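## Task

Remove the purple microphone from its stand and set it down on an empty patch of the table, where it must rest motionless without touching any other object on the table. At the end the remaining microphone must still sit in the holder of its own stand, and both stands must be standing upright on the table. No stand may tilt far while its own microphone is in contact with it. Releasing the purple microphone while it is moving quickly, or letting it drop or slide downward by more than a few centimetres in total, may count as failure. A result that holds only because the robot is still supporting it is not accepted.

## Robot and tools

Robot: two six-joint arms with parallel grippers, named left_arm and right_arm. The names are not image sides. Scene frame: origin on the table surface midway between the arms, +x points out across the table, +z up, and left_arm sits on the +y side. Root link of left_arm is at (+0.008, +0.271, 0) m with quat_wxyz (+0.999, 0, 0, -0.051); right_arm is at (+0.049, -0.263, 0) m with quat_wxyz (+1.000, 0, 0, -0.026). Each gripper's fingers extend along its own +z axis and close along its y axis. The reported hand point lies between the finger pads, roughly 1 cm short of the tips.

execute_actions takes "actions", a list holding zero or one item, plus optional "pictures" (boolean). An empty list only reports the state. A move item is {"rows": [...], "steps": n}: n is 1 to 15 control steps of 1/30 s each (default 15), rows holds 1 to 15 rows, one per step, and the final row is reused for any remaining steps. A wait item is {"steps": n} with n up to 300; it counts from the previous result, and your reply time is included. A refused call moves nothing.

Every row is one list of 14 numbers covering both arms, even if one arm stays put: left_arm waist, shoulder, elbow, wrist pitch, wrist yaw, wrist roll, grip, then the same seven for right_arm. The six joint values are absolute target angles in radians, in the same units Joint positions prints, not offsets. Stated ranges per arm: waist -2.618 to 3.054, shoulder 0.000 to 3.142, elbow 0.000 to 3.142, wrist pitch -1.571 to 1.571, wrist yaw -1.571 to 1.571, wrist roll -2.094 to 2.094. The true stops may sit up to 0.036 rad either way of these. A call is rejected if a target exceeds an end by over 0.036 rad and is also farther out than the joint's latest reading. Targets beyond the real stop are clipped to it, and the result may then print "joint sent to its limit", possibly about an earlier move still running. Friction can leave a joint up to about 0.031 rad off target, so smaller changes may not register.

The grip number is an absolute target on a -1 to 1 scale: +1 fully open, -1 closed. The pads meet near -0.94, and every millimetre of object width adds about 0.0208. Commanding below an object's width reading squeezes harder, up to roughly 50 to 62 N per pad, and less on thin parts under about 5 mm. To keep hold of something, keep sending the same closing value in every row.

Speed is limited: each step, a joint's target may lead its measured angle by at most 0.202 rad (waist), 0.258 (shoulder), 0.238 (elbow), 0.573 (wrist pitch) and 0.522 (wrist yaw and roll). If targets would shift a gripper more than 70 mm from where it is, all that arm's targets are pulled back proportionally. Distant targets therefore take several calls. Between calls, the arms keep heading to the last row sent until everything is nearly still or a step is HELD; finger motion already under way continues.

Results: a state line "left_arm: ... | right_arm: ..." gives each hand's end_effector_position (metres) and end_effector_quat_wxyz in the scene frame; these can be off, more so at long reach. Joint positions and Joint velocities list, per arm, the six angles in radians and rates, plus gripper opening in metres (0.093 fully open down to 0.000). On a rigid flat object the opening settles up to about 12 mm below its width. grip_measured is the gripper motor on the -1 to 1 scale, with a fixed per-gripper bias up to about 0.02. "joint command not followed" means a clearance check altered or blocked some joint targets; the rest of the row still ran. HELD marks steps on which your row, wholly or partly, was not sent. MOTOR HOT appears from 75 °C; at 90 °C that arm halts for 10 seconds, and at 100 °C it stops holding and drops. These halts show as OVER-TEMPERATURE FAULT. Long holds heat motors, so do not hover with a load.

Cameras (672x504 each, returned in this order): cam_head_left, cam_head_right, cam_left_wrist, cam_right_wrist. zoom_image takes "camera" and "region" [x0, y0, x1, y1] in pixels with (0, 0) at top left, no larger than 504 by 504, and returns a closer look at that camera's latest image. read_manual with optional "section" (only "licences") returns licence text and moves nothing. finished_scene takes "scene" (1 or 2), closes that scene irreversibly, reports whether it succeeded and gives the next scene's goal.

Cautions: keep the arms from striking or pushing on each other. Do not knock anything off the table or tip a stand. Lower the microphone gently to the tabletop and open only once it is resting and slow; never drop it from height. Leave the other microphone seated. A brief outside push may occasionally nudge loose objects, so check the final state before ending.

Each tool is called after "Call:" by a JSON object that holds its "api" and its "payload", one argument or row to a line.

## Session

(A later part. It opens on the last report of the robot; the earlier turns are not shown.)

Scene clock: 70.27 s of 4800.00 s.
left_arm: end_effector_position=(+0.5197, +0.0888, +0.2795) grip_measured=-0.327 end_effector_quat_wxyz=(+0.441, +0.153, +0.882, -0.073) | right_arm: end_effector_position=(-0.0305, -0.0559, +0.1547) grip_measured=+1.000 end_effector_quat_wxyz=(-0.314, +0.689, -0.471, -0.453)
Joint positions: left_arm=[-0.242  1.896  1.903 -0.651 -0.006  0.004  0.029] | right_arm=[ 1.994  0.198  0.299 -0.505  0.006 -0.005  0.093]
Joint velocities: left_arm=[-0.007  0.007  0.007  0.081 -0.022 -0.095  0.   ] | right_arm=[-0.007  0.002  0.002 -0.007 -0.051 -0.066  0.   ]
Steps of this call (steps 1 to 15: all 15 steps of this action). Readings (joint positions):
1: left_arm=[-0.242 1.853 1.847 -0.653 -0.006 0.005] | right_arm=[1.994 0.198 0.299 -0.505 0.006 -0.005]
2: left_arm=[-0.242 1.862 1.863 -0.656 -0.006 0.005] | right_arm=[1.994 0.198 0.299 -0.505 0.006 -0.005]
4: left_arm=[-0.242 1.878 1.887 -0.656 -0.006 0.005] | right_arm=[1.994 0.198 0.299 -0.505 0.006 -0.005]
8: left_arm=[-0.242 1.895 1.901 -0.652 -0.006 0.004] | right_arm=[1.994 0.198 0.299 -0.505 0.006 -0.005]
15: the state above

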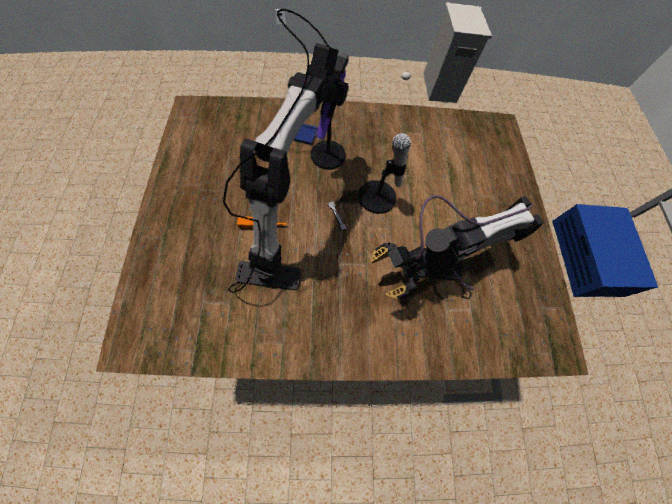

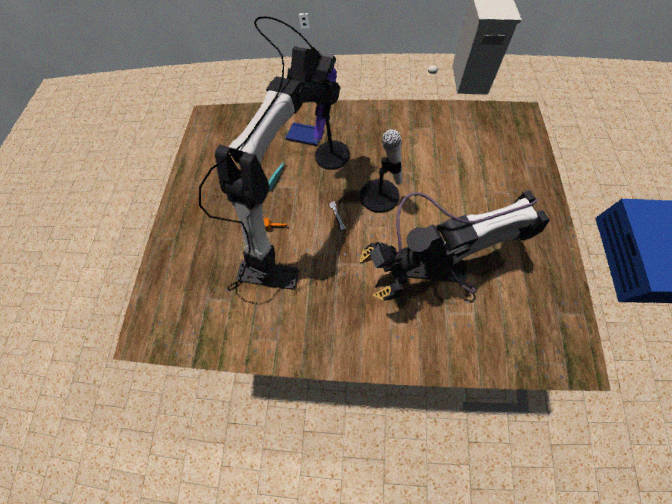

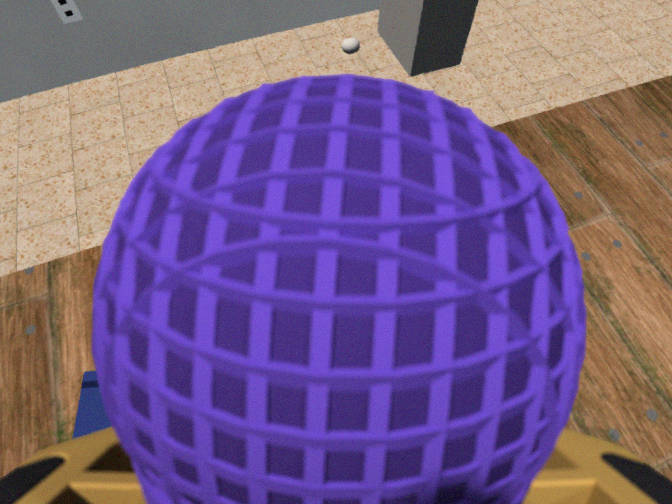

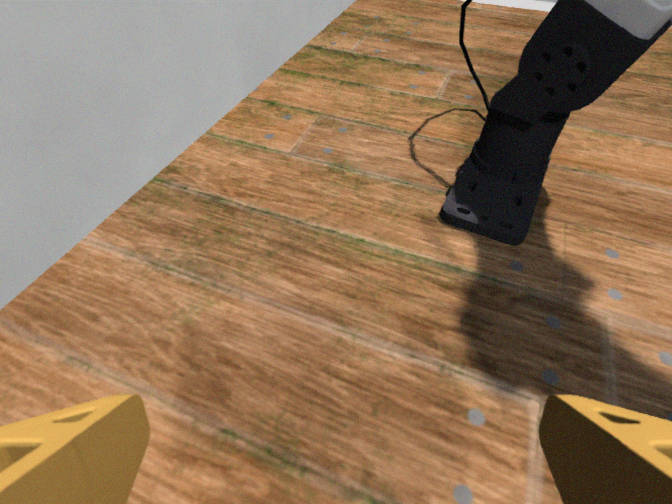

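Call:
{"api": "execute_actions", "payload": {
  "actions": [
    {"rows":[[-0.25,1.78,2.05,-0.4,0,0,-0.7,2.0,0.2,0.3,-0.5,0,0,1]],"steps":15}
  ],
  "pictures": false
}}

Call:
{"api": "execute_actions", "payload": {
  "actions": [
    {"rows":[[-0.25,1.72,2.1,-0.4,0,0,-0.7,2.0,0.2,0.3,-0.5,0,0,1]],"steps":15}
  ]
}}

Scene clock: 72.20 s of 4800.00 s.
left_arm: end_effector_position=(+0.5194, +0.0889, +0.2789) grip_measured=-0.327 end_effector_quat_wxyz=(+0.439, +0.153, +0.882, -0.073) | right_arm: end_effector_position=(-0.0305, -0.0559, +0.1547) grip_measured=+1.000 end_effector_quat_wxyz=(-0.314, +0.689, -0.471, -0.453)
Joint positions: left_arm=[-0.242  1.896  1.903 -0.654 -0.006  0.004  0.029] | right_arm=[ 1.994  0.198  0.299 -0.505  0.006 -0.005  0.093]
Joint velocities: left_arm=[-0.002 -0.007 -0.022 -0.022 -0.022 -0.037  0.   ] | right_arm=[-0.002  0.007  0.002  0.066  0.007 -0.007  0.   ]
Steps of this call (steps 1 to 15: the robot went on to your last target; steps 16 to 43: nothing new was sent; steps 44 to 58: all 15 steps of this action). Readings (joint positions):
44: left_arm=[-0.242 1.896 1.903 -0.653 -0.006 0.004] | right_arm=[1.994 0.198 0.299 -0.505 0.006 -0.005]
45: left_arm=[-0.242 1.896 1.903 -0.654 -0.006 0.004] | right_arm=[1.994 0.198 0.299 -0.505 0.006 -0.005]
47: left_arm=[-0.242 1.896 1.903 -0.654 -0.006 0.004] | right_arm=[1.994 0.198 0.299 -0.505 0.006 -0.005]
51: left_arm=[-0.242 1.896 1.903 -0.654 -0.006 0.004] | right_arm=[1.994 0.198 0.299 -0.505 0.006 -0.005]
58: the state above

Scene clock: 72.70 s of 4800.00 s.
left_arm: end_effector_position=(+0.5160, +0.0901, +0.2795) grip_measured=-0.327 end_effector_quat_wxyz=(+0.432, +0.154, +0.886, -0.071) | right_arm: end_effector_position=(-0.0305, -0.0559, +0.1547) grip_measured=+1.000 end_effector_quat_wxyz=(-0.314, +0.689, -0.471, -0.453)
Joint positions: left_arm=[-0.242  1.896  1.919 -0.687 -0.006  0.004  0.029] | right_arm=[ 1.994  0.198  0.299 -0.505  0.006 -0.005  0.093]
Joint velocities: left_arm=[ 0.002 -0.002  0.012 -0.022 -0.037 -0.022 -0.   ] | right_arm=[-0.017  0.002  0.002  0.051 -0.066  0.022  0.   ]
Steps of this call (steps 1 to 15: all 15 steps of this action). Readings (joint positions):
1: left_arm=[-0.242 1.896 1.903 -0.655 -0.006 0.004] | right_arm=[1.994 0.198 0.299 -0.505 0.006 -0.005]
2: left_arm=[-0.242 1.896 1.904 -0.657 -0.006 0.004] | right_arm=[1.994 0.198 0.299 -0.505 0.006 -0.005]
4: left_arm=[-0.242 1.896 1.908 -0.665 -0.006 0.004] | right_arm=[1.994 0.198 0.299 -0.505 0.006 -0.005]
8: left_arm=[-0.242 1.896 1.914 -0.677 -0.006 0.004] | right_arm=[1.994 0.198 0.299 -0.505 0.006 -0.005]
15: the state above

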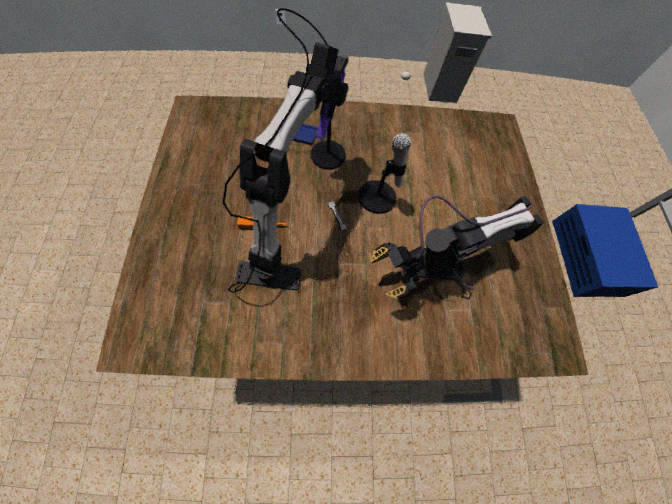

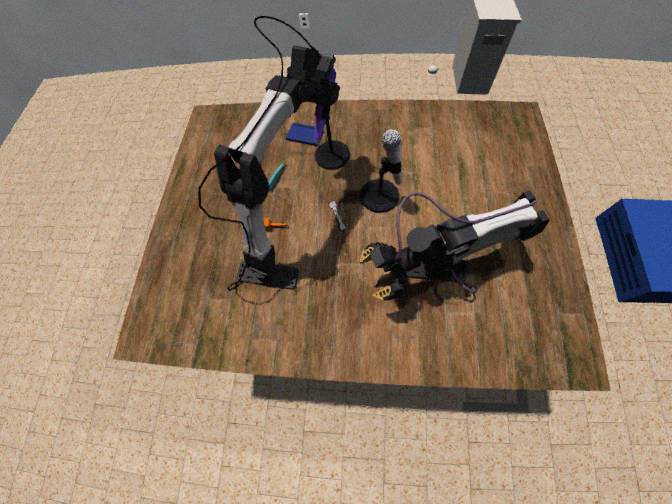

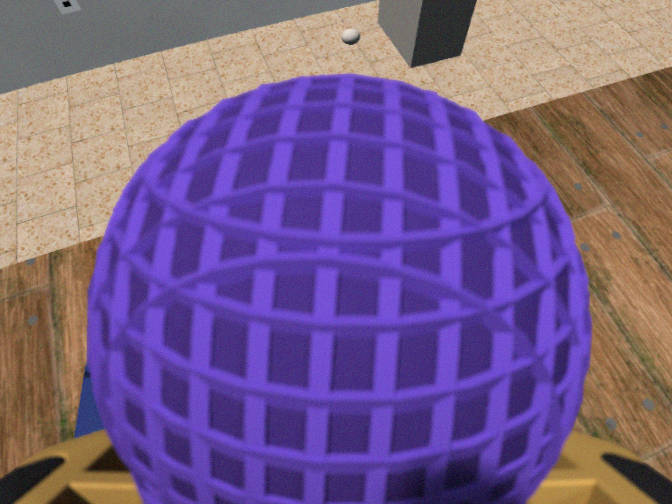

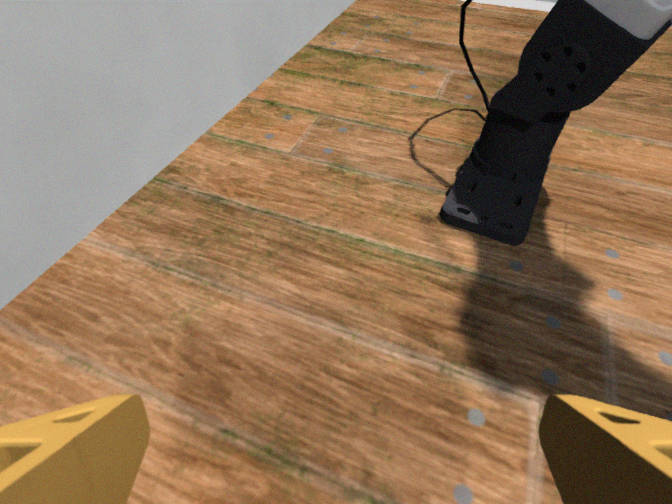

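Call:
{"api": "execute_actions", "payload": {
  "actions": [
    {"rows":[[-0.25,1.78,1.8,-0.62,0,0,-0.7,2.0,0.2,0.3,-0.5,0,0,1],[-0.25,1.78,1.8,-0.62,0,0,-0.7,2.0,0.2,0.3,-0.5,0,0,1],[-0.25,1.78,1.8,-0.62,0,0,-0.7,2.0,0.2,0.3,-0.5,0,0,1],[-0.25,1.78,1.8,-0.62,0,0,-0.7,2.0,0.2,0.3,-0.5,0,0,1],[-0.25,1.78,1.8,-0.62,0,0,-0.7,2.0,0.2,0.3,-0.5,0,0,1],[-0.25,1.78,1.8,-0.62,0,0,-0.7,2.0,0.2,0.3,-0.5,0,0,1],[-0.25,1.66,1.64,-0.6,0,0,-0.7,2.0,0.2,0.3,-0.5,0,0,1]],"steps":15}
  ],
  "pictures": false
}}

Call:
{"api": "execute_actions", "payload": {
  "actions": [
    {"rows":[[-0.25,1.54,1.5,-0.55,0,0,-0.7,2.0,0.2,0.3,-0.5,0,0,1]],"steps":15}
  ]
}}

Scene clock: 78.30 s of 4800.00 s.
left_arm: end_effector_position=(+0.4669, +0.1083, +0.2820) grip_measured=-0.367 end_effector_quat_wxyz=(+0.435, +0.156, +0.884, -0.069) | right_arm: end_effector_position=(-0.0305, -0.0559, +0.1547) grip_measured=+1.000 end_effector_quat_wxyz=(-0.314, +0.689, -0.471, -0.453)
Joint positions: left_arm=[-0.242  1.678  1.654 -0.634 -0.009  0.01   0.028] | right_arm=[ 1.994  0.198  0.299 -0.505  0.006 -0.005  0.093]
Joint velocities: left_arm=[-0.007  0.007 -0.007 -0.022 -0.037 -0.066  0.001] | right_arm=[-0.002 -0.007 -0.007 -0.051 -0.037 -0.11   0.   ]
Steps of this call (steps 1 to 15: the robot went on to your last target; steps 16 to 100: nothing new was sent; then 1.77 s passed at rest; steps 101 to 115: all 15 steps of this action). Readings (joint positions):
101: left_arm=[-0.242 1.885 1.896 -0.679 -0.006 0.004] | right_arm=[1.994 0.198 0.299 -0.505 0.006 -0.005]
102: left_arm=[-0.242 1.862 1.860 -0.660 -0.006 0.005] | right_arm=[1.994 0.198 0.299 -0.505 0.006 -0.005]
104: left_arm=[-0.242 1.825 1.823 -0.661 -0.006 0.006] | right_arm=[1.994 0.198 0.299 -0.505 0.006 -0.005]
108: left_arm=[-0.242 1.758 1.726 -0.617 -0.007 0.010] | right_arm=[1.994 0.198 0.299 -0.505 0.006 -0.005]
115: the state above

Scene clock: 78.80 s of 4800.00 s.
left_arm: end_effector_position=(+0.4420, +0.1174, +0.2822) grip_measured=-0.371 end_effector_quat_wxyz=(+0.446, +0.155, +0.879, -0.070) | right_arm: end_effector_position=(-0.0305, -0.0559, +0.1547) grip_measured=+1.000 end_effector_quat_wxyz=(-0.314, +0.689, -0.471, -0.453)
Joint positions: left_arm=[-0.242  1.56   1.513 -0.587 -0.01   0.01   0.027] | right_arm=[ 1.994  0.198  0.299 -0.505  0.006 -0.005  0.093]
Joint velocities: left_arm=[-0.007 -0.017  0.002 -0.037  0.051 -0.007  0.   ] | right_arm=[ 0.002 -0.002 -0.017  0.051 -0.095 -0.007  0.   ]
Steps of this call (steps 1 to 15: all 15 steps of this action). Readings (joint positions):
1: left_arm=[-0.242 1.661 1.624 -0.608 -0.009 0.010] | right_arm=[1.994 0.198 0.299 -0.505 0.006 -0.005]
2: left_arm=[-0.242 1.632 1.581 -0.581 -0.009 0.010] | right_arm=[1.994 0.198 0.299 -0.505 0.006 -0.005]
4: left_arm=[-0.242 1.579 1.531 -0.584 -0.010 0.010] | right_arm=[1.994 0.198 0.299 -0.505 0.006 -0.005]
8: left_arm=[-0.242 1.560 1.513 -0.588 -0.010 0.010] | right_arm=[1.994 0.198 0.299 -0.505 0.006 -0.005]
15: the state above

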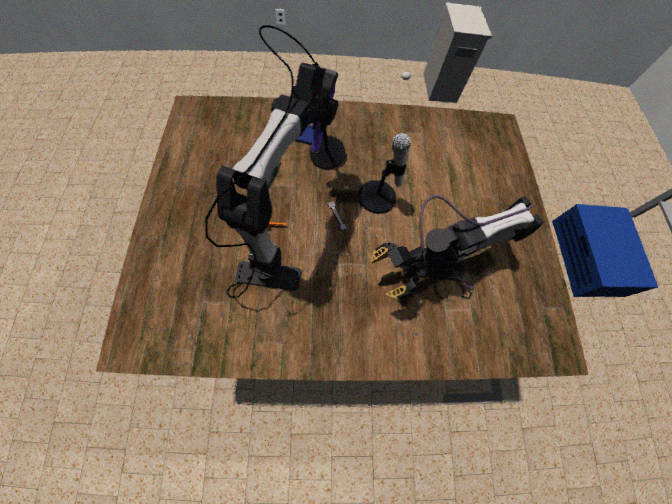

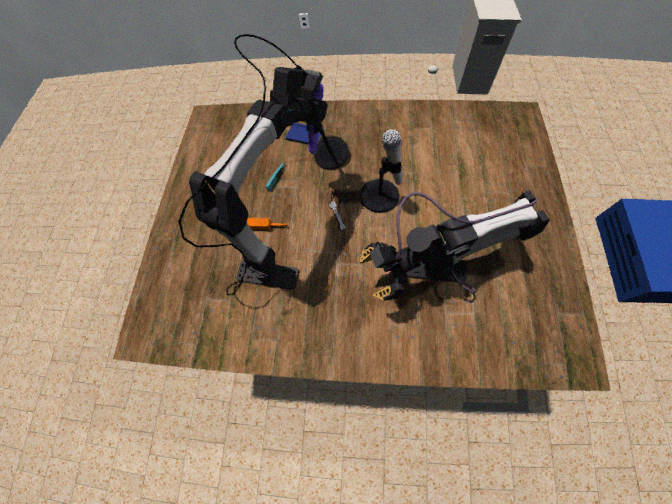

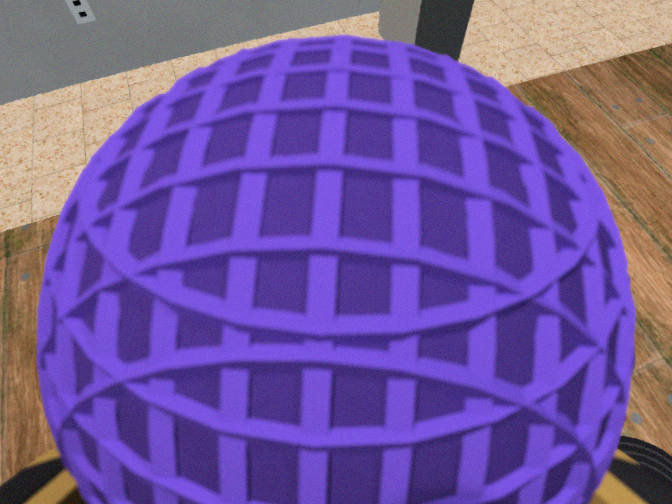

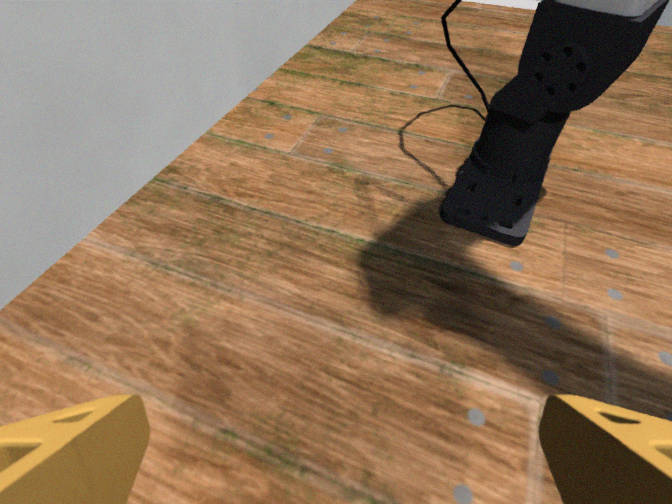

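Call:
{"api": "execute_actions", "payload": {
  "actions": [
    {"rows":[[-0.25,1.46,1.55,-0.55,0,0,-0.7,2.0,0.2,0.3,-0.5,0,0,1]],"steps":15}
  ]
}}

Call:
{"api": "zoom_image", "payload": {
  "camera": "cam_head_left",
  "region": [250, 40, 400, 200]
}}

Scene clock: 81.27 s of 4800.00 s.
left_arm: end_effector_position=(+0.4208, +0.1240, +0.2779) grip_measured=-0.376 end_effector_quat_wxyz=(+0.415, +0.158, +0.894, -0.068) | right_arm: end_effector_position=(-0.0305, -0.0559, +0.1547) grip_measured=+1.000 end_effector_quat_wxyz=(-0.314, +0.689, -0.471, -0.453)
Joint positions: left_arm=[-0.242  1.523  1.513 -0.694 -0.005  0.008  0.027] | right_arm=[ 1.994  0.198  0.299 -0.505  0.006 -0.005  0.093]
Joint velocities: left_arm=[-0.017  0.002 -0.017 -0.037 -0.007  0.007 -0.001] | right_arm=[ 0.002  0.012  0.007 -0.037 -0.022 -0.022  0.   ]
Steps of this call (steps 1 to 15: the robot went on to your last target; steps 16 to 59: nothing new was sent; steps 60 to 74: all 15 steps of this action). Readings (joint positions):
60: left_arm=[-0.242 1.555 1.513 -0.588 -0.010 0.010] | right_arm=[1.994 0.198 0.299 -0.505 0.006 -0.005]
61: left_arm=[-0.242 1.548 1.513 -0.599 -0.010 0.010] | right_arm=[1.994 0.198 0.299 -0.505 0.006 -0.005]
63: left_arm=[-0.242 1.534 1.513 -0.625 -0.010 0.010] | right_arm=[1.994 0.198 0.299 -0.505 0.006 -0.005]
67: left_arm=[-0.242 1.523 1.513 -0.665 -0.009 0.009] | right_arm=[1.994 0.198 0.299 -0.505 0.006 -0.005]
74: the state above

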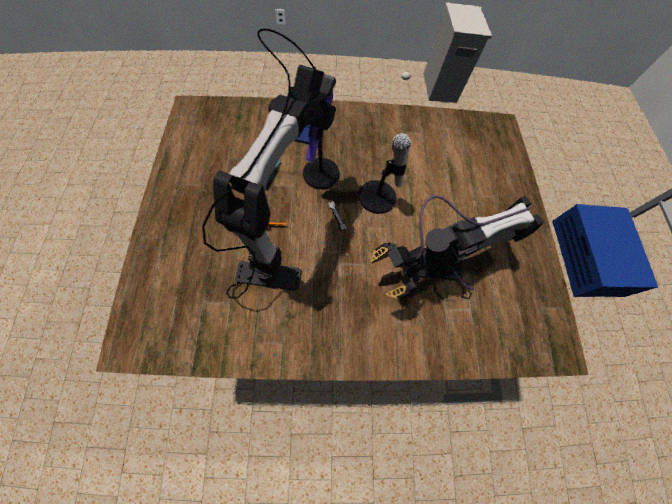

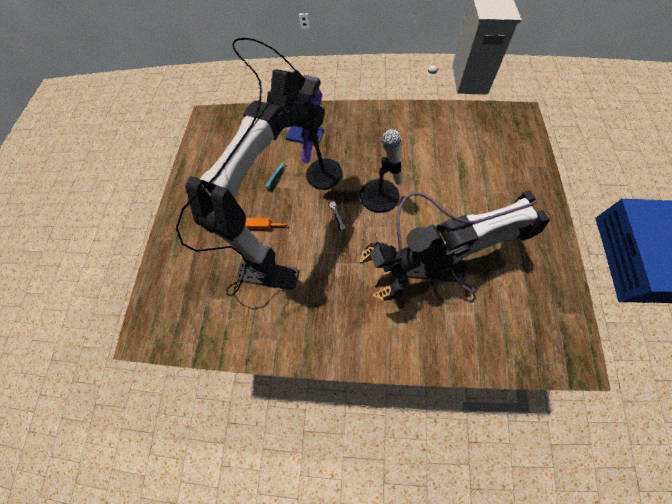

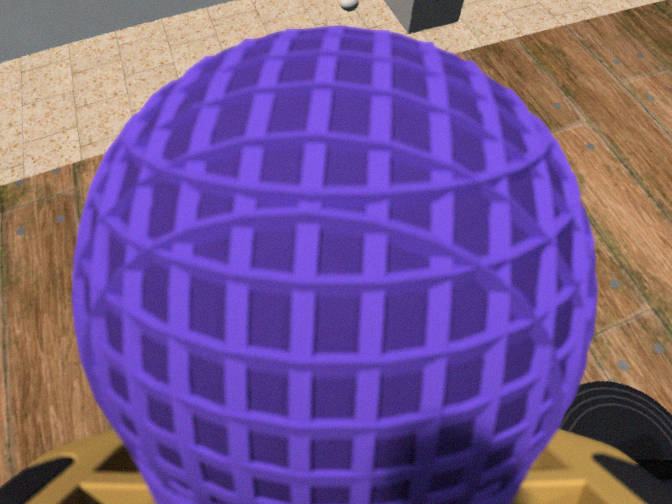

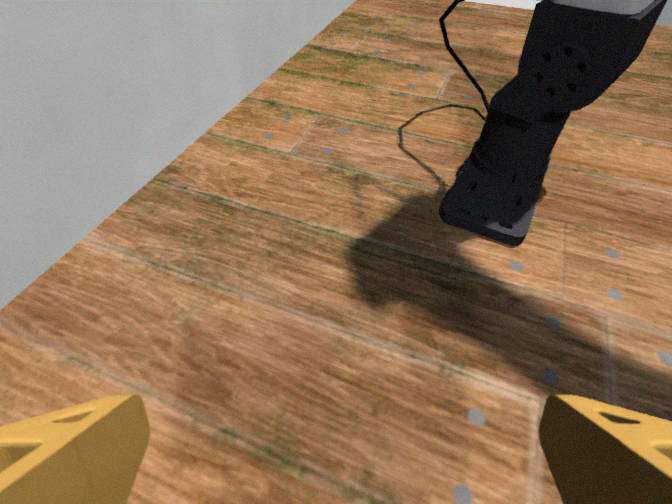

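Region (250, 40, 400, 200) of cam_head_left's 672x504 image, scaled by 3.150, with more detail than that image has; it fills the left 472 columns of this view, and the rest is white.

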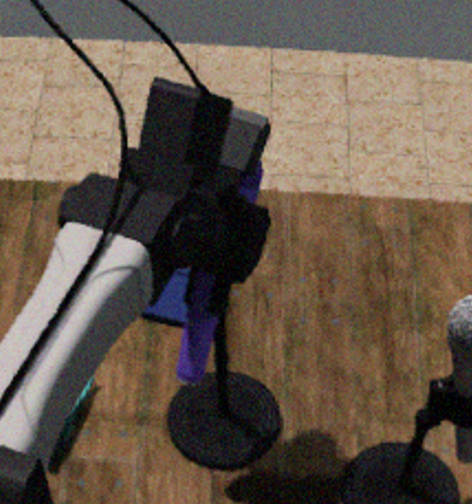

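Call:
{"api": "execute_actions", "payload": {
  "actions": [
    {"rows":[[-0.25,1.5,1.5,-0.62,0,0,-0.7,0.9,0.3,0.5,-0.9,0,0,-1]],"steps":15}
  ],
  "pictures": false
}}

Call:
{"api": "execute_actions", "payload": {
  "actions": [
    {"rows":[[-0.25,1.5,1.5,-0.62,0,0,-0.7,0.9,1.2,0.9,-0.8,0,0,-1]],"steps":15}
  ],
  "pictures": false
}}

Call:
{"api": "execute_actions", "payload": {
  "actions": [
    {"rows":[[-0.25,1.5,1.5,-0.62,0,0,-0.7,0.9,1.72,1.09,-0.37,0,0,-1]],"steps":15}
  ],
  "pictures": false
}}

Call:
{"api": "execute_actions", "payload": {
  "actions": [
    {"steps":20}
  ]
}}

Scene clock: 87.83 s of 4800.00 s.
left_arm: end_effector_position=(+0.4205, +0.1237, +0.2762) grip_measured=-0.376 end_effector_quat_wxyz=(+0.413, +0.157, +0.894, -0.069) | right_arm: end_effector_position=(+0.1668, -0.1202, +0.1473) grip_measured=-0.990 end_effector_quat_wxyz=(+0.398, -0.385, +0.812, +0.185)
Joint positions: left_arm=[-0.242  1.523  1.508 -0.692 -0.002  0.006  0.027] | right_arm=[ 0.936  0.284  0.491 -0.869  0.004 -0.004  0.   ]
Joint velocities: left_arm=[-0.002 -0.007  0.012  0.007 -0.051 -0.037 -0.   ] | right_arm=[-0.862  0.012 -0.002 -0.154 -0.007 -0.081  0.   ]
Steps of this call (steps 1 to 15: the robot went on to your last target; steps 16 to 100: nothing new was sent; then 2.73 s passed at rest; steps 101 to 115: all 15 steps of this action). Readings (joint positions):
101: left_arm=[-0.242 1.523 1.509 -0.695 -0.003 0.006] | right_arm=[1.957 0.215 0.333 -0.572 -0.007 -0.006]
102: left_arm=[-0.242 1.523 1.508 -0.694 -0.003 0.006] | right_arm=[1.882 0.248 0.386 -0.653 -0.007 -0.005]
104: left_arm=[-0.242 1.523 1.508 -0.692 -0.002 0.006] | right_arm=[1.728 0.281 0.462 -0.728 -0.004 -0.005]
108: left_arm=[-0.242 1.523 1.508 -0.692 -0.002 0.006] | right_arm=[1.422 0.284 0.491 -0.803 -0.002 -0.004]
115: the state above

Scene clock: 88.33 s of 4800.00 s.
left_arm: end_effector_position=(+0.4205, +0.1237, +0.2762) grip_measured=-0.376 end_effector_quat_wxyz=(+0.413, +0.157, +0.894, -0.069) | right_arm: end_effector_position=(+0.2385, -0.0458, +0.1232) grip_measured=-0.990 end_effector_quat_wxyz=(+0.207, -0.405, +0.886, +0.092)
Joint positions: left_arm=[-0.242  1.523  1.508 -0.692 -0.002  0.006  0.027] | right_arm=[ 0.908  1.222  0.899 -0.79   0.004 -0.003  0.   ]
Joint velocities: left_arm=[ 0.012 -0.002 -0.027 -0.095 -0.007  0.051  0.   ] | right_arm=[-0.032 -0.1   -0.007 -0.095 -0.022 -0.081  0.   ]
Steps of this call (steps 1 to 15: all 15 steps of this action). Readings (joint positions):
1: left_arm=[-0.242 1.523 1.508 -0.692 -0.002 0.006] | right_arm=[0.918 0.324 0.525 -0.895 0.004 -0.003]
2: left_arm=[-0.242 1.523 1.508 -0.692 -0.002 0.006] | right_arm=[0.911 0.408 0.590 -0.908 0.004 -0.003]
4: left_arm=[-0.242 1.523 1.508 -0.692 -0.002 0.006] | right_arm=[0.909 0.576 0.738 -0.885 0.004 -0.003]
8: left_arm=[-0.242 1.523 1.508 -0.692 -0.002 0.006] | right_arm=[0.908 0.911 0.917 -0.775 0.004 -0.003]
15: the state above

Scene clock: 88.83 s of 4800.00 s.
left_arm: end_effector_position=(+0.4205, +0.1237, +0.2762) grip_measured=-0.376 end_effector_quat_wxyz=(+0.413, +0.157, +0.894, -0.069) | right_arm: end_effector_position=(+0.3232, +0.0515, +0.0660) grip_measured=-0.990 end_effector_quat_wxyz=(+0.239, -0.401, +0.878, +0.106)
Joint positions: left_arm=[-0.242  1.523  1.508 -0.692 -0.002  0.006  0.027] | right_arm=[ 0.908  1.734  1.091 -0.399  0.004 -0.003  0.   ]
Joint velocities: left_arm=[-0.012 -0.002  0.012  0.037  0.022  0.007  0.001] | right_arm=[-0.027 -0.085 -0.002  0.183 -0.037 -0.051  0.   ]
Steps of this call (steps 1 to 15: all 15 steps of this action). Readings (joint positions):
1: left_arm=[-0.242 1.523 1.508 -0.692 -0.002 0.006] | right_arm=[0.908 1.239 0.914 -0.784 0.004 -0.003]
2: left_arm=[-0.242 1.523 1.508 -0.692 -0.002 0.006] | right_arm=[0.908 1.282 0.946 -0.752 0.004 -0.003]
4: left_arm=[-0.242 1.523 1.508 -0.692 -0.002 0.006] | right_arm=[0.908 1.400 1.017 -0.647 0.004 -0.003]
8: left_arm=[-0.242 1.523 1.508 -0.692 -0.002 0.006] | right_arm=[0.908 1.670 1.091 -0.440 0.004 -0.003]
15: the state above

Scene clock: 89.50 s of 4800.00 s.
left_arm: end_effector_position=(+0.4205, +0.1237, +0.2762) grip_measured=-0.376 end_effector_quat_wxyz=(+0.413, +0.157, +0.894, -0.069) | right_arm: end_effector_position=(+0.3263, +0.0552, +0.0702) grip_measured=-0.990 end_effector_quat_wxyz=(+0.250, -0.400, +0.875, +0.112)
Joint positions: left_arm=[-0.242  1.523  1.508 -0.692 -0.002  0.006  0.027] | right_arm=[ 0.908  1.73   1.091 -0.376  0.004 -0.003  0.   ]
Joint velocities: left_arm=[ 0.007 -0.002  0.007 -0.022  0.11  -0.037  0.   ] | right_arm=[-0.017 -0.002  0.002  0.022 -0.022  0.081  0.   ]
Steps of this call (steps 1 to 20: the robot went on to your last target). Readings (joint positions):
1: left_arm=[-0.242 1.523 1.508 -0.692 -0.002 0.006] | right_arm=[0.908 1.731 1.091 -0.393 0.004 -0.003]
2: left_arm=[-0.242 1.523 1.508 -0.692 -0.002 0.006] | right_arm=[0.908 1.730 1.091 -0.388 0.004 -0.003]
4: left_arm=[-0.242 1.523 1.508 -0.692 -0.002 0.006] | right_arm=[0.908 1.730 1.091 -0.382 0.004 -0.003]
8: left_arm=[-0.242 1.523 1.508 -0.692 -0.002 0.006] | right_arm=[0.908 1.730 1.091 -0.378 0.004 -0.003]
20: the state above

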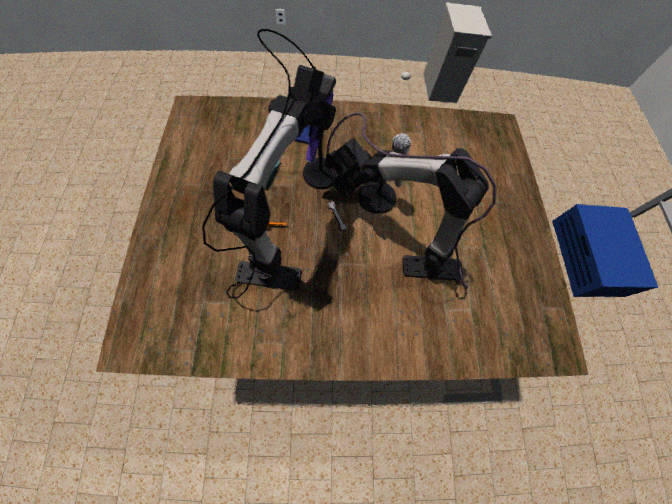

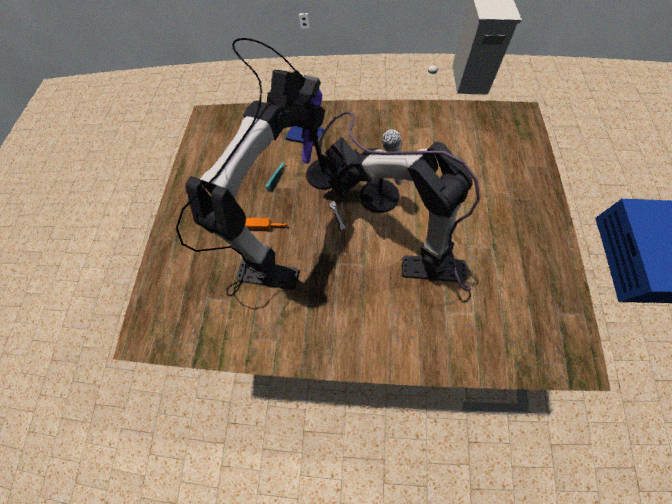

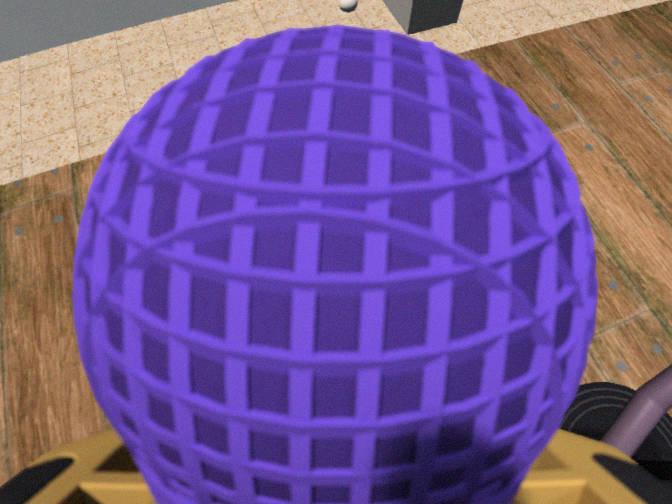

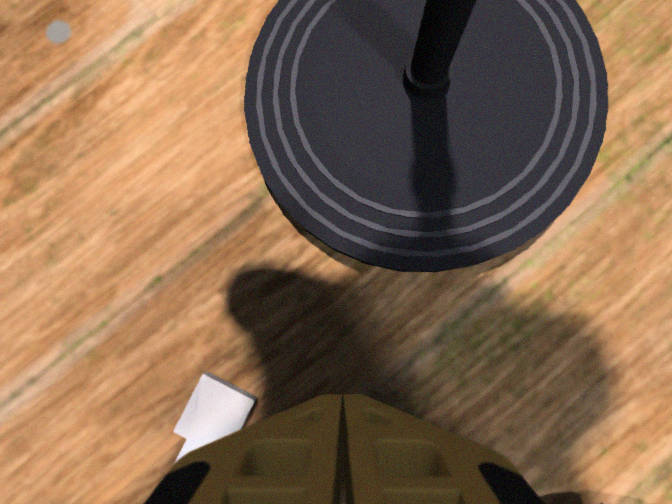

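Call:
{"api": "execute_actions", "payload": {
  "actions": [
    {"rows":[[-0.25,1.5,1.5,-0.62,0,0,-0.7,0.79,1.85,1.2,-0.33,0,0,-1]],"steps":15}
  ],
  "pictures": false
}}

Call:
{"api": "execute_actions", "payload": {
  "actions": [
    {"rows":[[-0.25,1.5,1.5,-0.62,0,0,-0.7,0.79,2.0,1.2,-0.24,0,0,-1]],"steps":15}
  ]
}}

Scene clock: 94.20 s of 4800.00 s.
left_arm: end_effector_position=(+0.4205, +0.1237, +0.2762) grip_measured=-0.376 end_effector_quat_wxyz=(+0.413, +0.157, +0.894, -0.069) | right_arm: end_effector_position=(+0.3868, +0.0396, +0.0614) grip_measured=-0.990 end_effector_quat_wxyz=(+0.266, -0.344, +0.895, +0.100)
Joint positions: left_arm=[-0.242  1.523  1.508 -0.692 -0.002  0.006  0.027] | right_arm=[ 0.783  1.844  1.183 -0.333  0.002 -0.003  0.   ]
Joint velocities: left_arm=[ 0.002 -0.007  0.002  0.022 -0.007 -0.037 -0.   ] | right_arm=[-0.002  0.007  0.012 -0.051 -0.037  0.037  0.   ]
Steps of this call (steps 1 to 15: the robot went on to your last target; steps 16 to 100: nothing new was sent; then 0.87 s passed at rest; steps 101 to 115: all 15 steps of this action). Readings (joint positions):
101: left_arm=[-0.242 1.523 1.508 -0.692 -0.002 0.006] | right_arm=[0.895 1.745 1.108 -0.385 -0.003 -0.003]
102: left_arm=[-0.242 1.523 1.508 -0.692 -0.002 0.006] | right_arm=[0.871 1.774 1.138 -0.379 -0.007 -0.003]
104: left_arm=[-0.242 1.523 1.508 -0.692 -0.002 0.006] | right_arm=[0.816 1.825 1.177 -0.346 -0.005 -0.003]
108: left_arm=[-0.242 1.523 1.508 -0.692 -0.002 0.006] | right_arm=[0.780 1.844 1.183 -0.334 0.002 -0.003]
115: the state above

Scene clock: 94.70 s of 4800.00 s.
left_arm: end_effector_position=(+0.4200, +0.1198, +0.2752) grip_measured=-0.378 end_effector_quat_wxyz=(+0.413, +0.156, +0.894, -0.076) | right_arm: end_effector_position=(+0.4011, +0.0516, +0.0243) grip_measured=-0.990 end_effector_quat_wxyz=(+0.265, -0.344, +0.896, +0.097)
Joint positions: left_arm=[-0.249  1.524  1.503 -0.684  0.003 -0.007  0.027] | right_arm=[ 0.784  1.975  1.202 -0.226  0.007 -0.003  0.   ]
Joint velocities: left_arm=[ 0.007 -0.007 -0.007  0.037 -0.022 -0.007 -0.   ] | right_arm=[ 0.002 -0.012  0.007 -0.037 -0.022 -0.022  0.   ]
Steps of this call (steps 1 to 15: all 15 steps of this action). Readings (joint positions):
1: left_arm=[-0.242 1.523 1.508 -0.692 -0.002 0.006] | right_arm=[0.783 1.860 1.186 -0.322 0.002 -0.003]
2: left_arm=[-0.242 1.523 1.508 -0.692 -0.002 0.006] | right_arm=[0.783 1.889 1.195 -0.296 0.002 -0.003]
4: left_arm=[-0.242 1.523 1.508 -0.692 -0.002 0.006] | right_arm=[0.783 1.955 1.200 -0.259 0.002 -0.003]
8: left_arm=[-0.249 1.524 1.503 -0.684 0.006 -0.003] | right_arm=[0.784 1.975 1.202 -0.227 0.007 -0.003]
15: the state above

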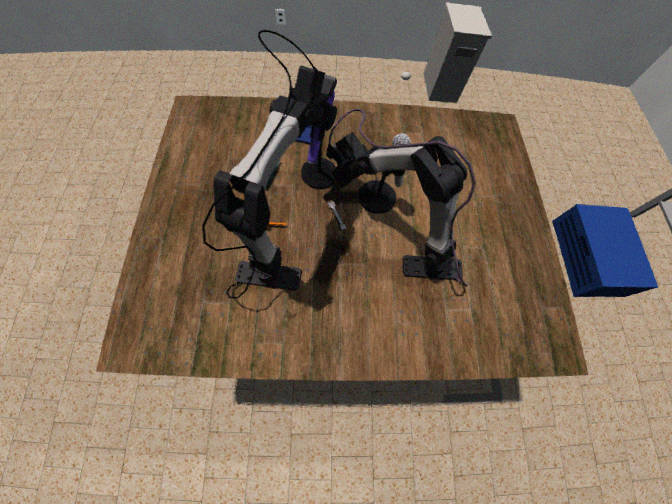

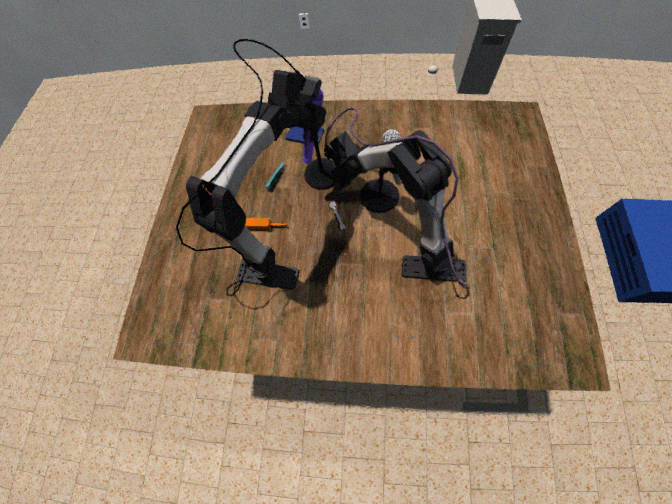

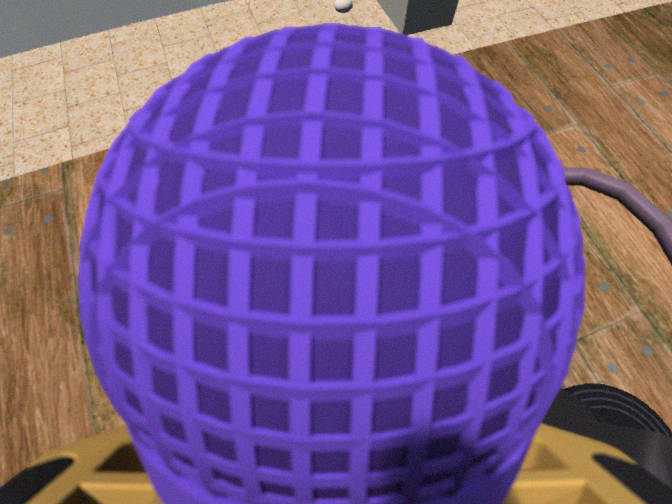

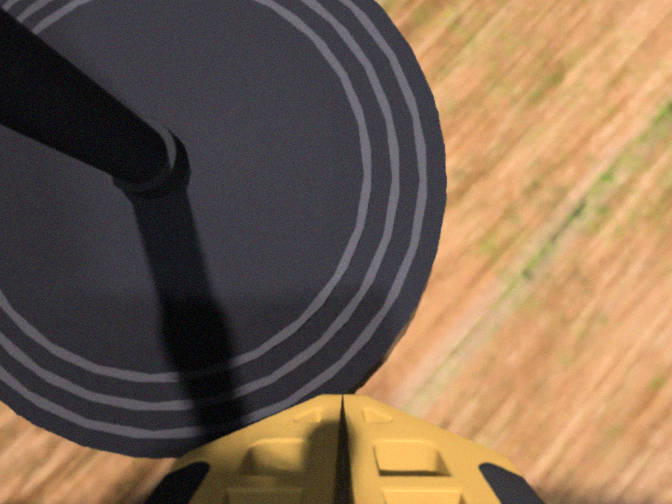

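Call:
{"api": "execute_actions", "payload": {
  "actions": [
    {"rows":[[-0.25,1.52,1.65,-0.5,0,0,-0.7,0.81,2.04,1.2,-0.24,0,0,-1]],"steps":15}
  ],
  "pictures": false
}}

Call:
{"api": "execute_actions", "payload": {
  "actions": [
    {"rows":[[-0.25,1.5,1.8,-0.45,0,0,-0.7,0.81,2.04,1.2,-0.24,0,0,-1]],"steps":15}
  ]
}}

Scene clock: 96.70 s of 4800.00 s.
left_arm: end_effector_position=(+0.4306, +0.1172, +0.2783) grip_measured=-0.378 end_effector_quat_wxyz=(+0.414, +0.156, +0.894, -0.072) | right_arm: end_effector_position=(+0.4018, +0.0559, +0.0211) grip_measured=-0.990 end_effector_quat_wxyz=(+0.270, -0.346, +0.893, +0.095)
Joint positions: left_arm=[-0.249  1.567  1.558 -0.696 -0.005 -0.002  0.027] | right_arm=[ 0.794  1.988  1.202 -0.204  0.018 -0.003  0.   ]
Joint velocities: left_arm=[-0.007  0.012 -0.007  0.081 -0.066 -0.051 -0.   ] | right_arm=[ 0.002 -0.012  0.007 -0.007 -0.066 -0.051  0.   ]
Steps of this call (steps 1 to 15: the robot went on to your last target; steps 16 to 45: nothing new was sent; steps 46 to 60: all 15 steps of this action). Readings (joint positions):
46: left_arm=[-0.249 1.527 1.514 -0.688 0.003 -0.007] | right_arm=[0.785 1.978 1.202 -0.225 0.007 -0.003]
47: left_arm=[-0.249 1.537 1.528 -0.692 0.003 -0.008] | right_arm=[0.787 1.982 1.202 -0.217 0.009 -0.003]
49: left_arm=[-0.249 1.557 1.547 -0.692 0.001 -0.007] | right_arm=[0.793 1.988 1.202 -0.204 0.015 -0.003]
53: left_arm=[-0.249 1.567 1.557 -0.694 -0.004 -0.003] | right_arm=[0.793 1.988 1.202 -0.204 0.018 -0.003]
60: the state above

Scene clock: 97.20 s of 4800.00 s.
left_arm: end_effector_position=(+0.4295, +0.1176, +0.2785) grip_measured=-0.378 end_effector_quat_wxyz=(+0.395, +0.158, +0.903, -0.068) | right_arm: end_effector_position=(+0.4021, +0.0565, +0.0216) grip_measured=-0.990 end_effector_quat_wxyz=(+0.272, -0.346, +0.893, +0.096)
Joint positions: left_arm=[-0.249  1.596  1.619 -0.77  -0.005 -0.002  0.027] | right_arm=[ 0.794  1.988  1.202 -0.2    0.018 -0.003  0.   ]
Joint velocities: left_arm=[ 0.007 -0.002  0.037 -0.037 -0.007 -0.007 -0.   ] | right_arm=[-0.007 -0.007  0.012 -0.037  0.066 -0.007  0.   ]
Steps of this call (steps 1 to 15: all 15 steps of this action). Readings (joint positions):
1: left_arm=[-0.249 1.569 1.565 -0.705 -0.005 -0.002] | right_arm=[0.794 1.988 1.202 -0.204 0.018 -0.003]
2: left_arm=[-0.249 1.573 1.575 -0.718 -0.005 -0.002] | right_arm=[0.794 1.988 1.202 -0.203 0.018 -0.003]
4: left_arm=[-0.249 1.581 1.590 -0.735 -0.005 -0.002] | right_arm=[0.794 1.988 1.202 -0.201 0.018 -0.003]
8: left_arm=[-0.249 1.591 1.608 -0.754 -0.005 -0.002] | right_arm=[0.794 1.988 1.202 -0.200 0.018 -0.003]
15: the state above

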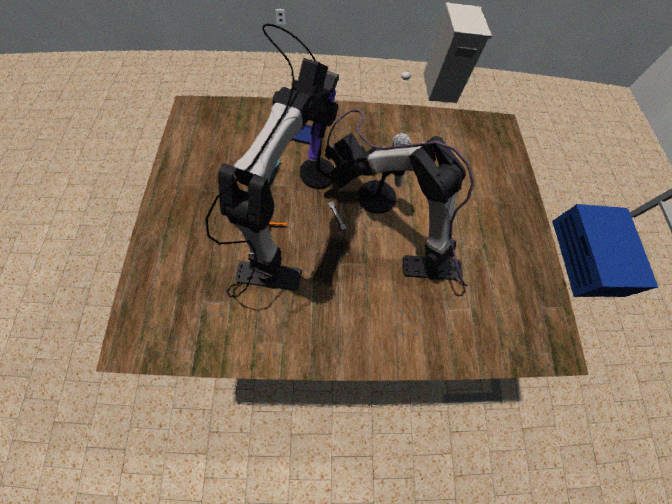

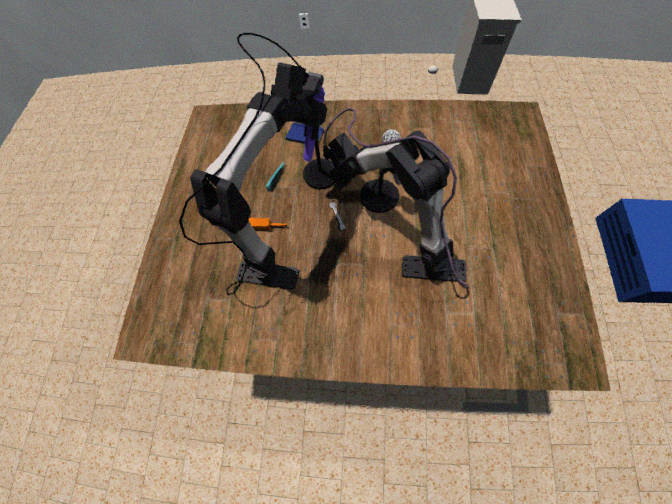

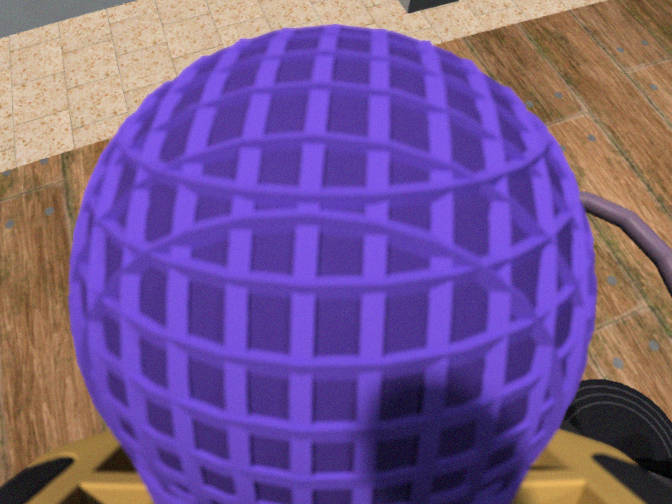

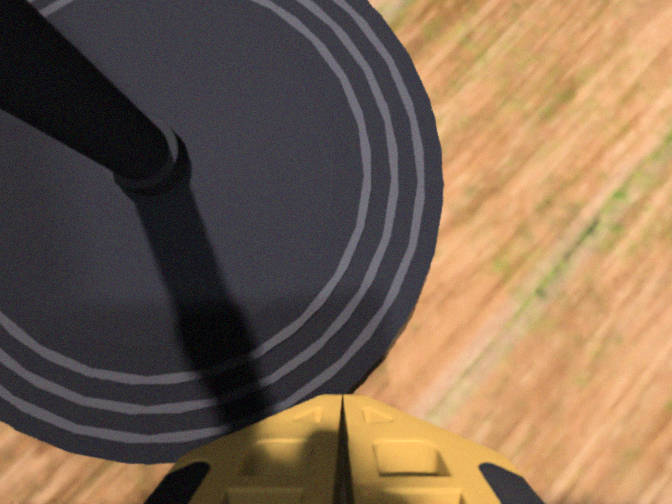

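Call:
{"api": "execute_actions", "payload": {
  "actions": [
    {"rows":[[-0.25,1.45,1.6,-0.6,0,0,-0.7,0.81,2.06,1.2,-0.24,0,0,-1]],"steps":15}
  ],
  "pictures": false
}}

Call:
{"api": "execute_actions", "payload": {
  "actions": [
    {"rows":[[-0.25,1.37,1.6,-0.6,0,0,-0.7,0.81,2.06,1.2,-0.24,0,0,-1]],"steps":15}
  ]
}}

Scene clock: 100.07 s of 4800.00 s.
left_arm: end_effector_position=(+0.4114, +0.1252, +0.2888) grip_measured=-0.378 end_effector_quat_wxyz=(+0.406, +0.158, +0.898, -0.067) | right_arm: end_effector_position=(+0.4033, +0.0606, +0.0186) grip_measured=-0.990 end_effector_quat_wxyz=(+0.275, -0.348, +0.891, +0.098)
Joint positions: left_arm=[-0.249  1.513  1.562 -0.771 -0.01   0.002  0.027] | right_arm=[ 0.799  2.003  1.206 -0.182  0.019 -0.003  0.   ]
Joint velocities: left_arm=[ 0.007 -0.007 -0.012 -0.066  0.007 -0.037  0.   ] | right_arm=[-0.007 -0.002  0.012 -0.066  0.066 -0.007  0.   ]
Steps of this call (steps 1 to 15: the robot went on to your last target; steps 16 to 71: nothing new was sent; steps 72 to 86: all 15 steps of this action). Readings (joint positions):
72: left_arm=[-0.249 1.588 1.611 -0.769 -0.005 -0.002] | right_arm=[0.794 1.990 1.202 -0.200 0.018 -0.003]
73: left_arm=[-0.249 1.573 1.592 -0.761 -0.005 -0.003] | right_arm=[0.794 1.991 1.202 -0.199 0.018 -0.003]
75: left_arm=[-0.249 1.542 1.569 -0.765 -0.002 -0.007] | right_arm=[0.796 1.993 1.202 -0.185 0.018 -0.003]
79: left_arm=[-0.249 1.519 1.562 -0.769 -0.008 -0.002] | right_arm=[0.799 2.003 1.206 -0.182 0.019 -0.003]
86: the state above

Scene clock: 100.57 s of 4800.00 s.
left_arm: end_effector_position=(+0.3937, +0.1325, +0.3134) grip_measured=-0.378 end_effector_quat_wxyz=(+0.430, +0.156, +0.887, -0.068) | right_arm: end_effector_position=(+0.4033, +0.0606, +0.0186) grip_measured=-0.990 end_effector_quat_wxyz=(+0.275, -0.348, +0.891, +0.098)
Joint positions: left_arm=[-0.249  1.431  1.551 -0.79  -0.015  0.005  0.027] | right_arm=[ 0.799  2.003  1.206 -0.182  0.019 -0.003  0.   ]
Joint velocities: left_arm=[ 0.002 -0.007 -0.002 -0.022 -0.022  0.007 -0.001] | right_arm=[ 0.002  0.017  0.012 -0.022 -0.022 -0.007  0.   ]
Steps of this call (steps 1 to 15: all 15 steps of this action). Readings (joint positions):
1: left_arm=[-0.249 1.510 1.561 -0.773 -0.010 0.002] | right_arm=[0.799 2.003 1.206 -0.182 0.019 -0.003]
2: left_arm=[-0.249 1.503 1.557 -0.777 -0.011 0.002] | right_arm=[0.799 2.003 1.206 -0.182 0.019 -0.003]
4: left_arm=[-0.249 1.486 1.551 -0.787 -0.011 0.002] | right_arm=[0.799 2.003 1.206 -0.182 0.019 -0.003]
8: left_arm=[-0.249 1.456 1.551 -0.791 -0.012 0.002] | right_arm=[0.799 2.003 1.206 -0.182 0.019 -0.003]
15: the state above

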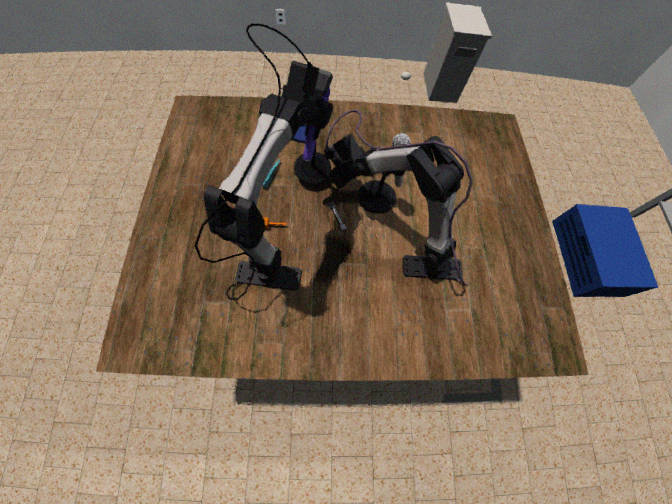

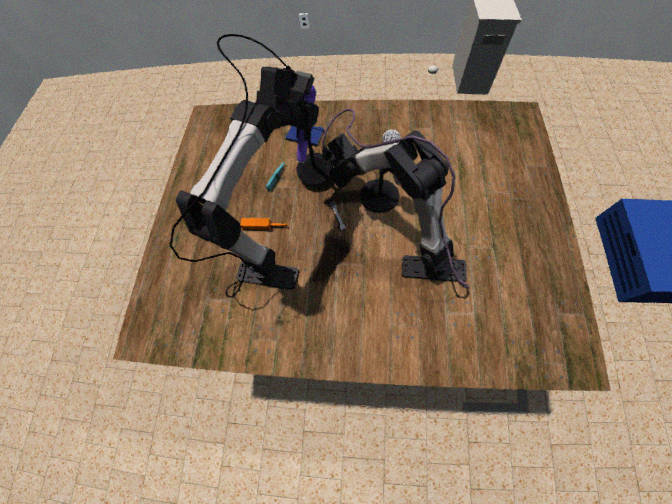

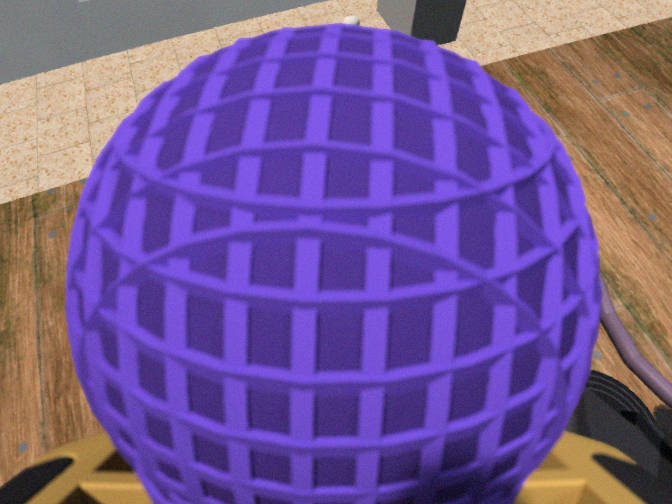

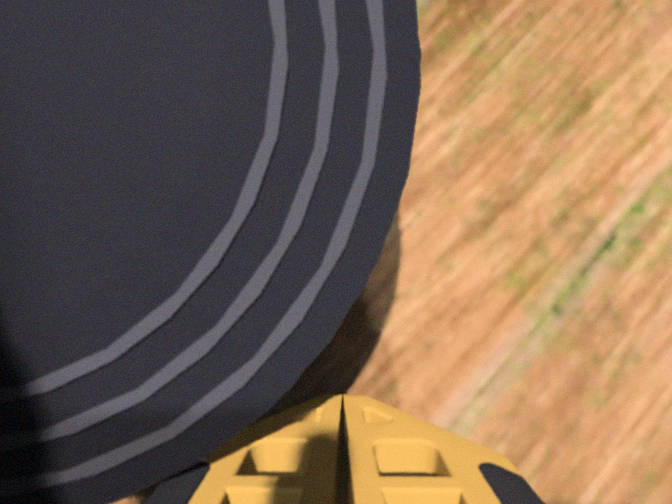

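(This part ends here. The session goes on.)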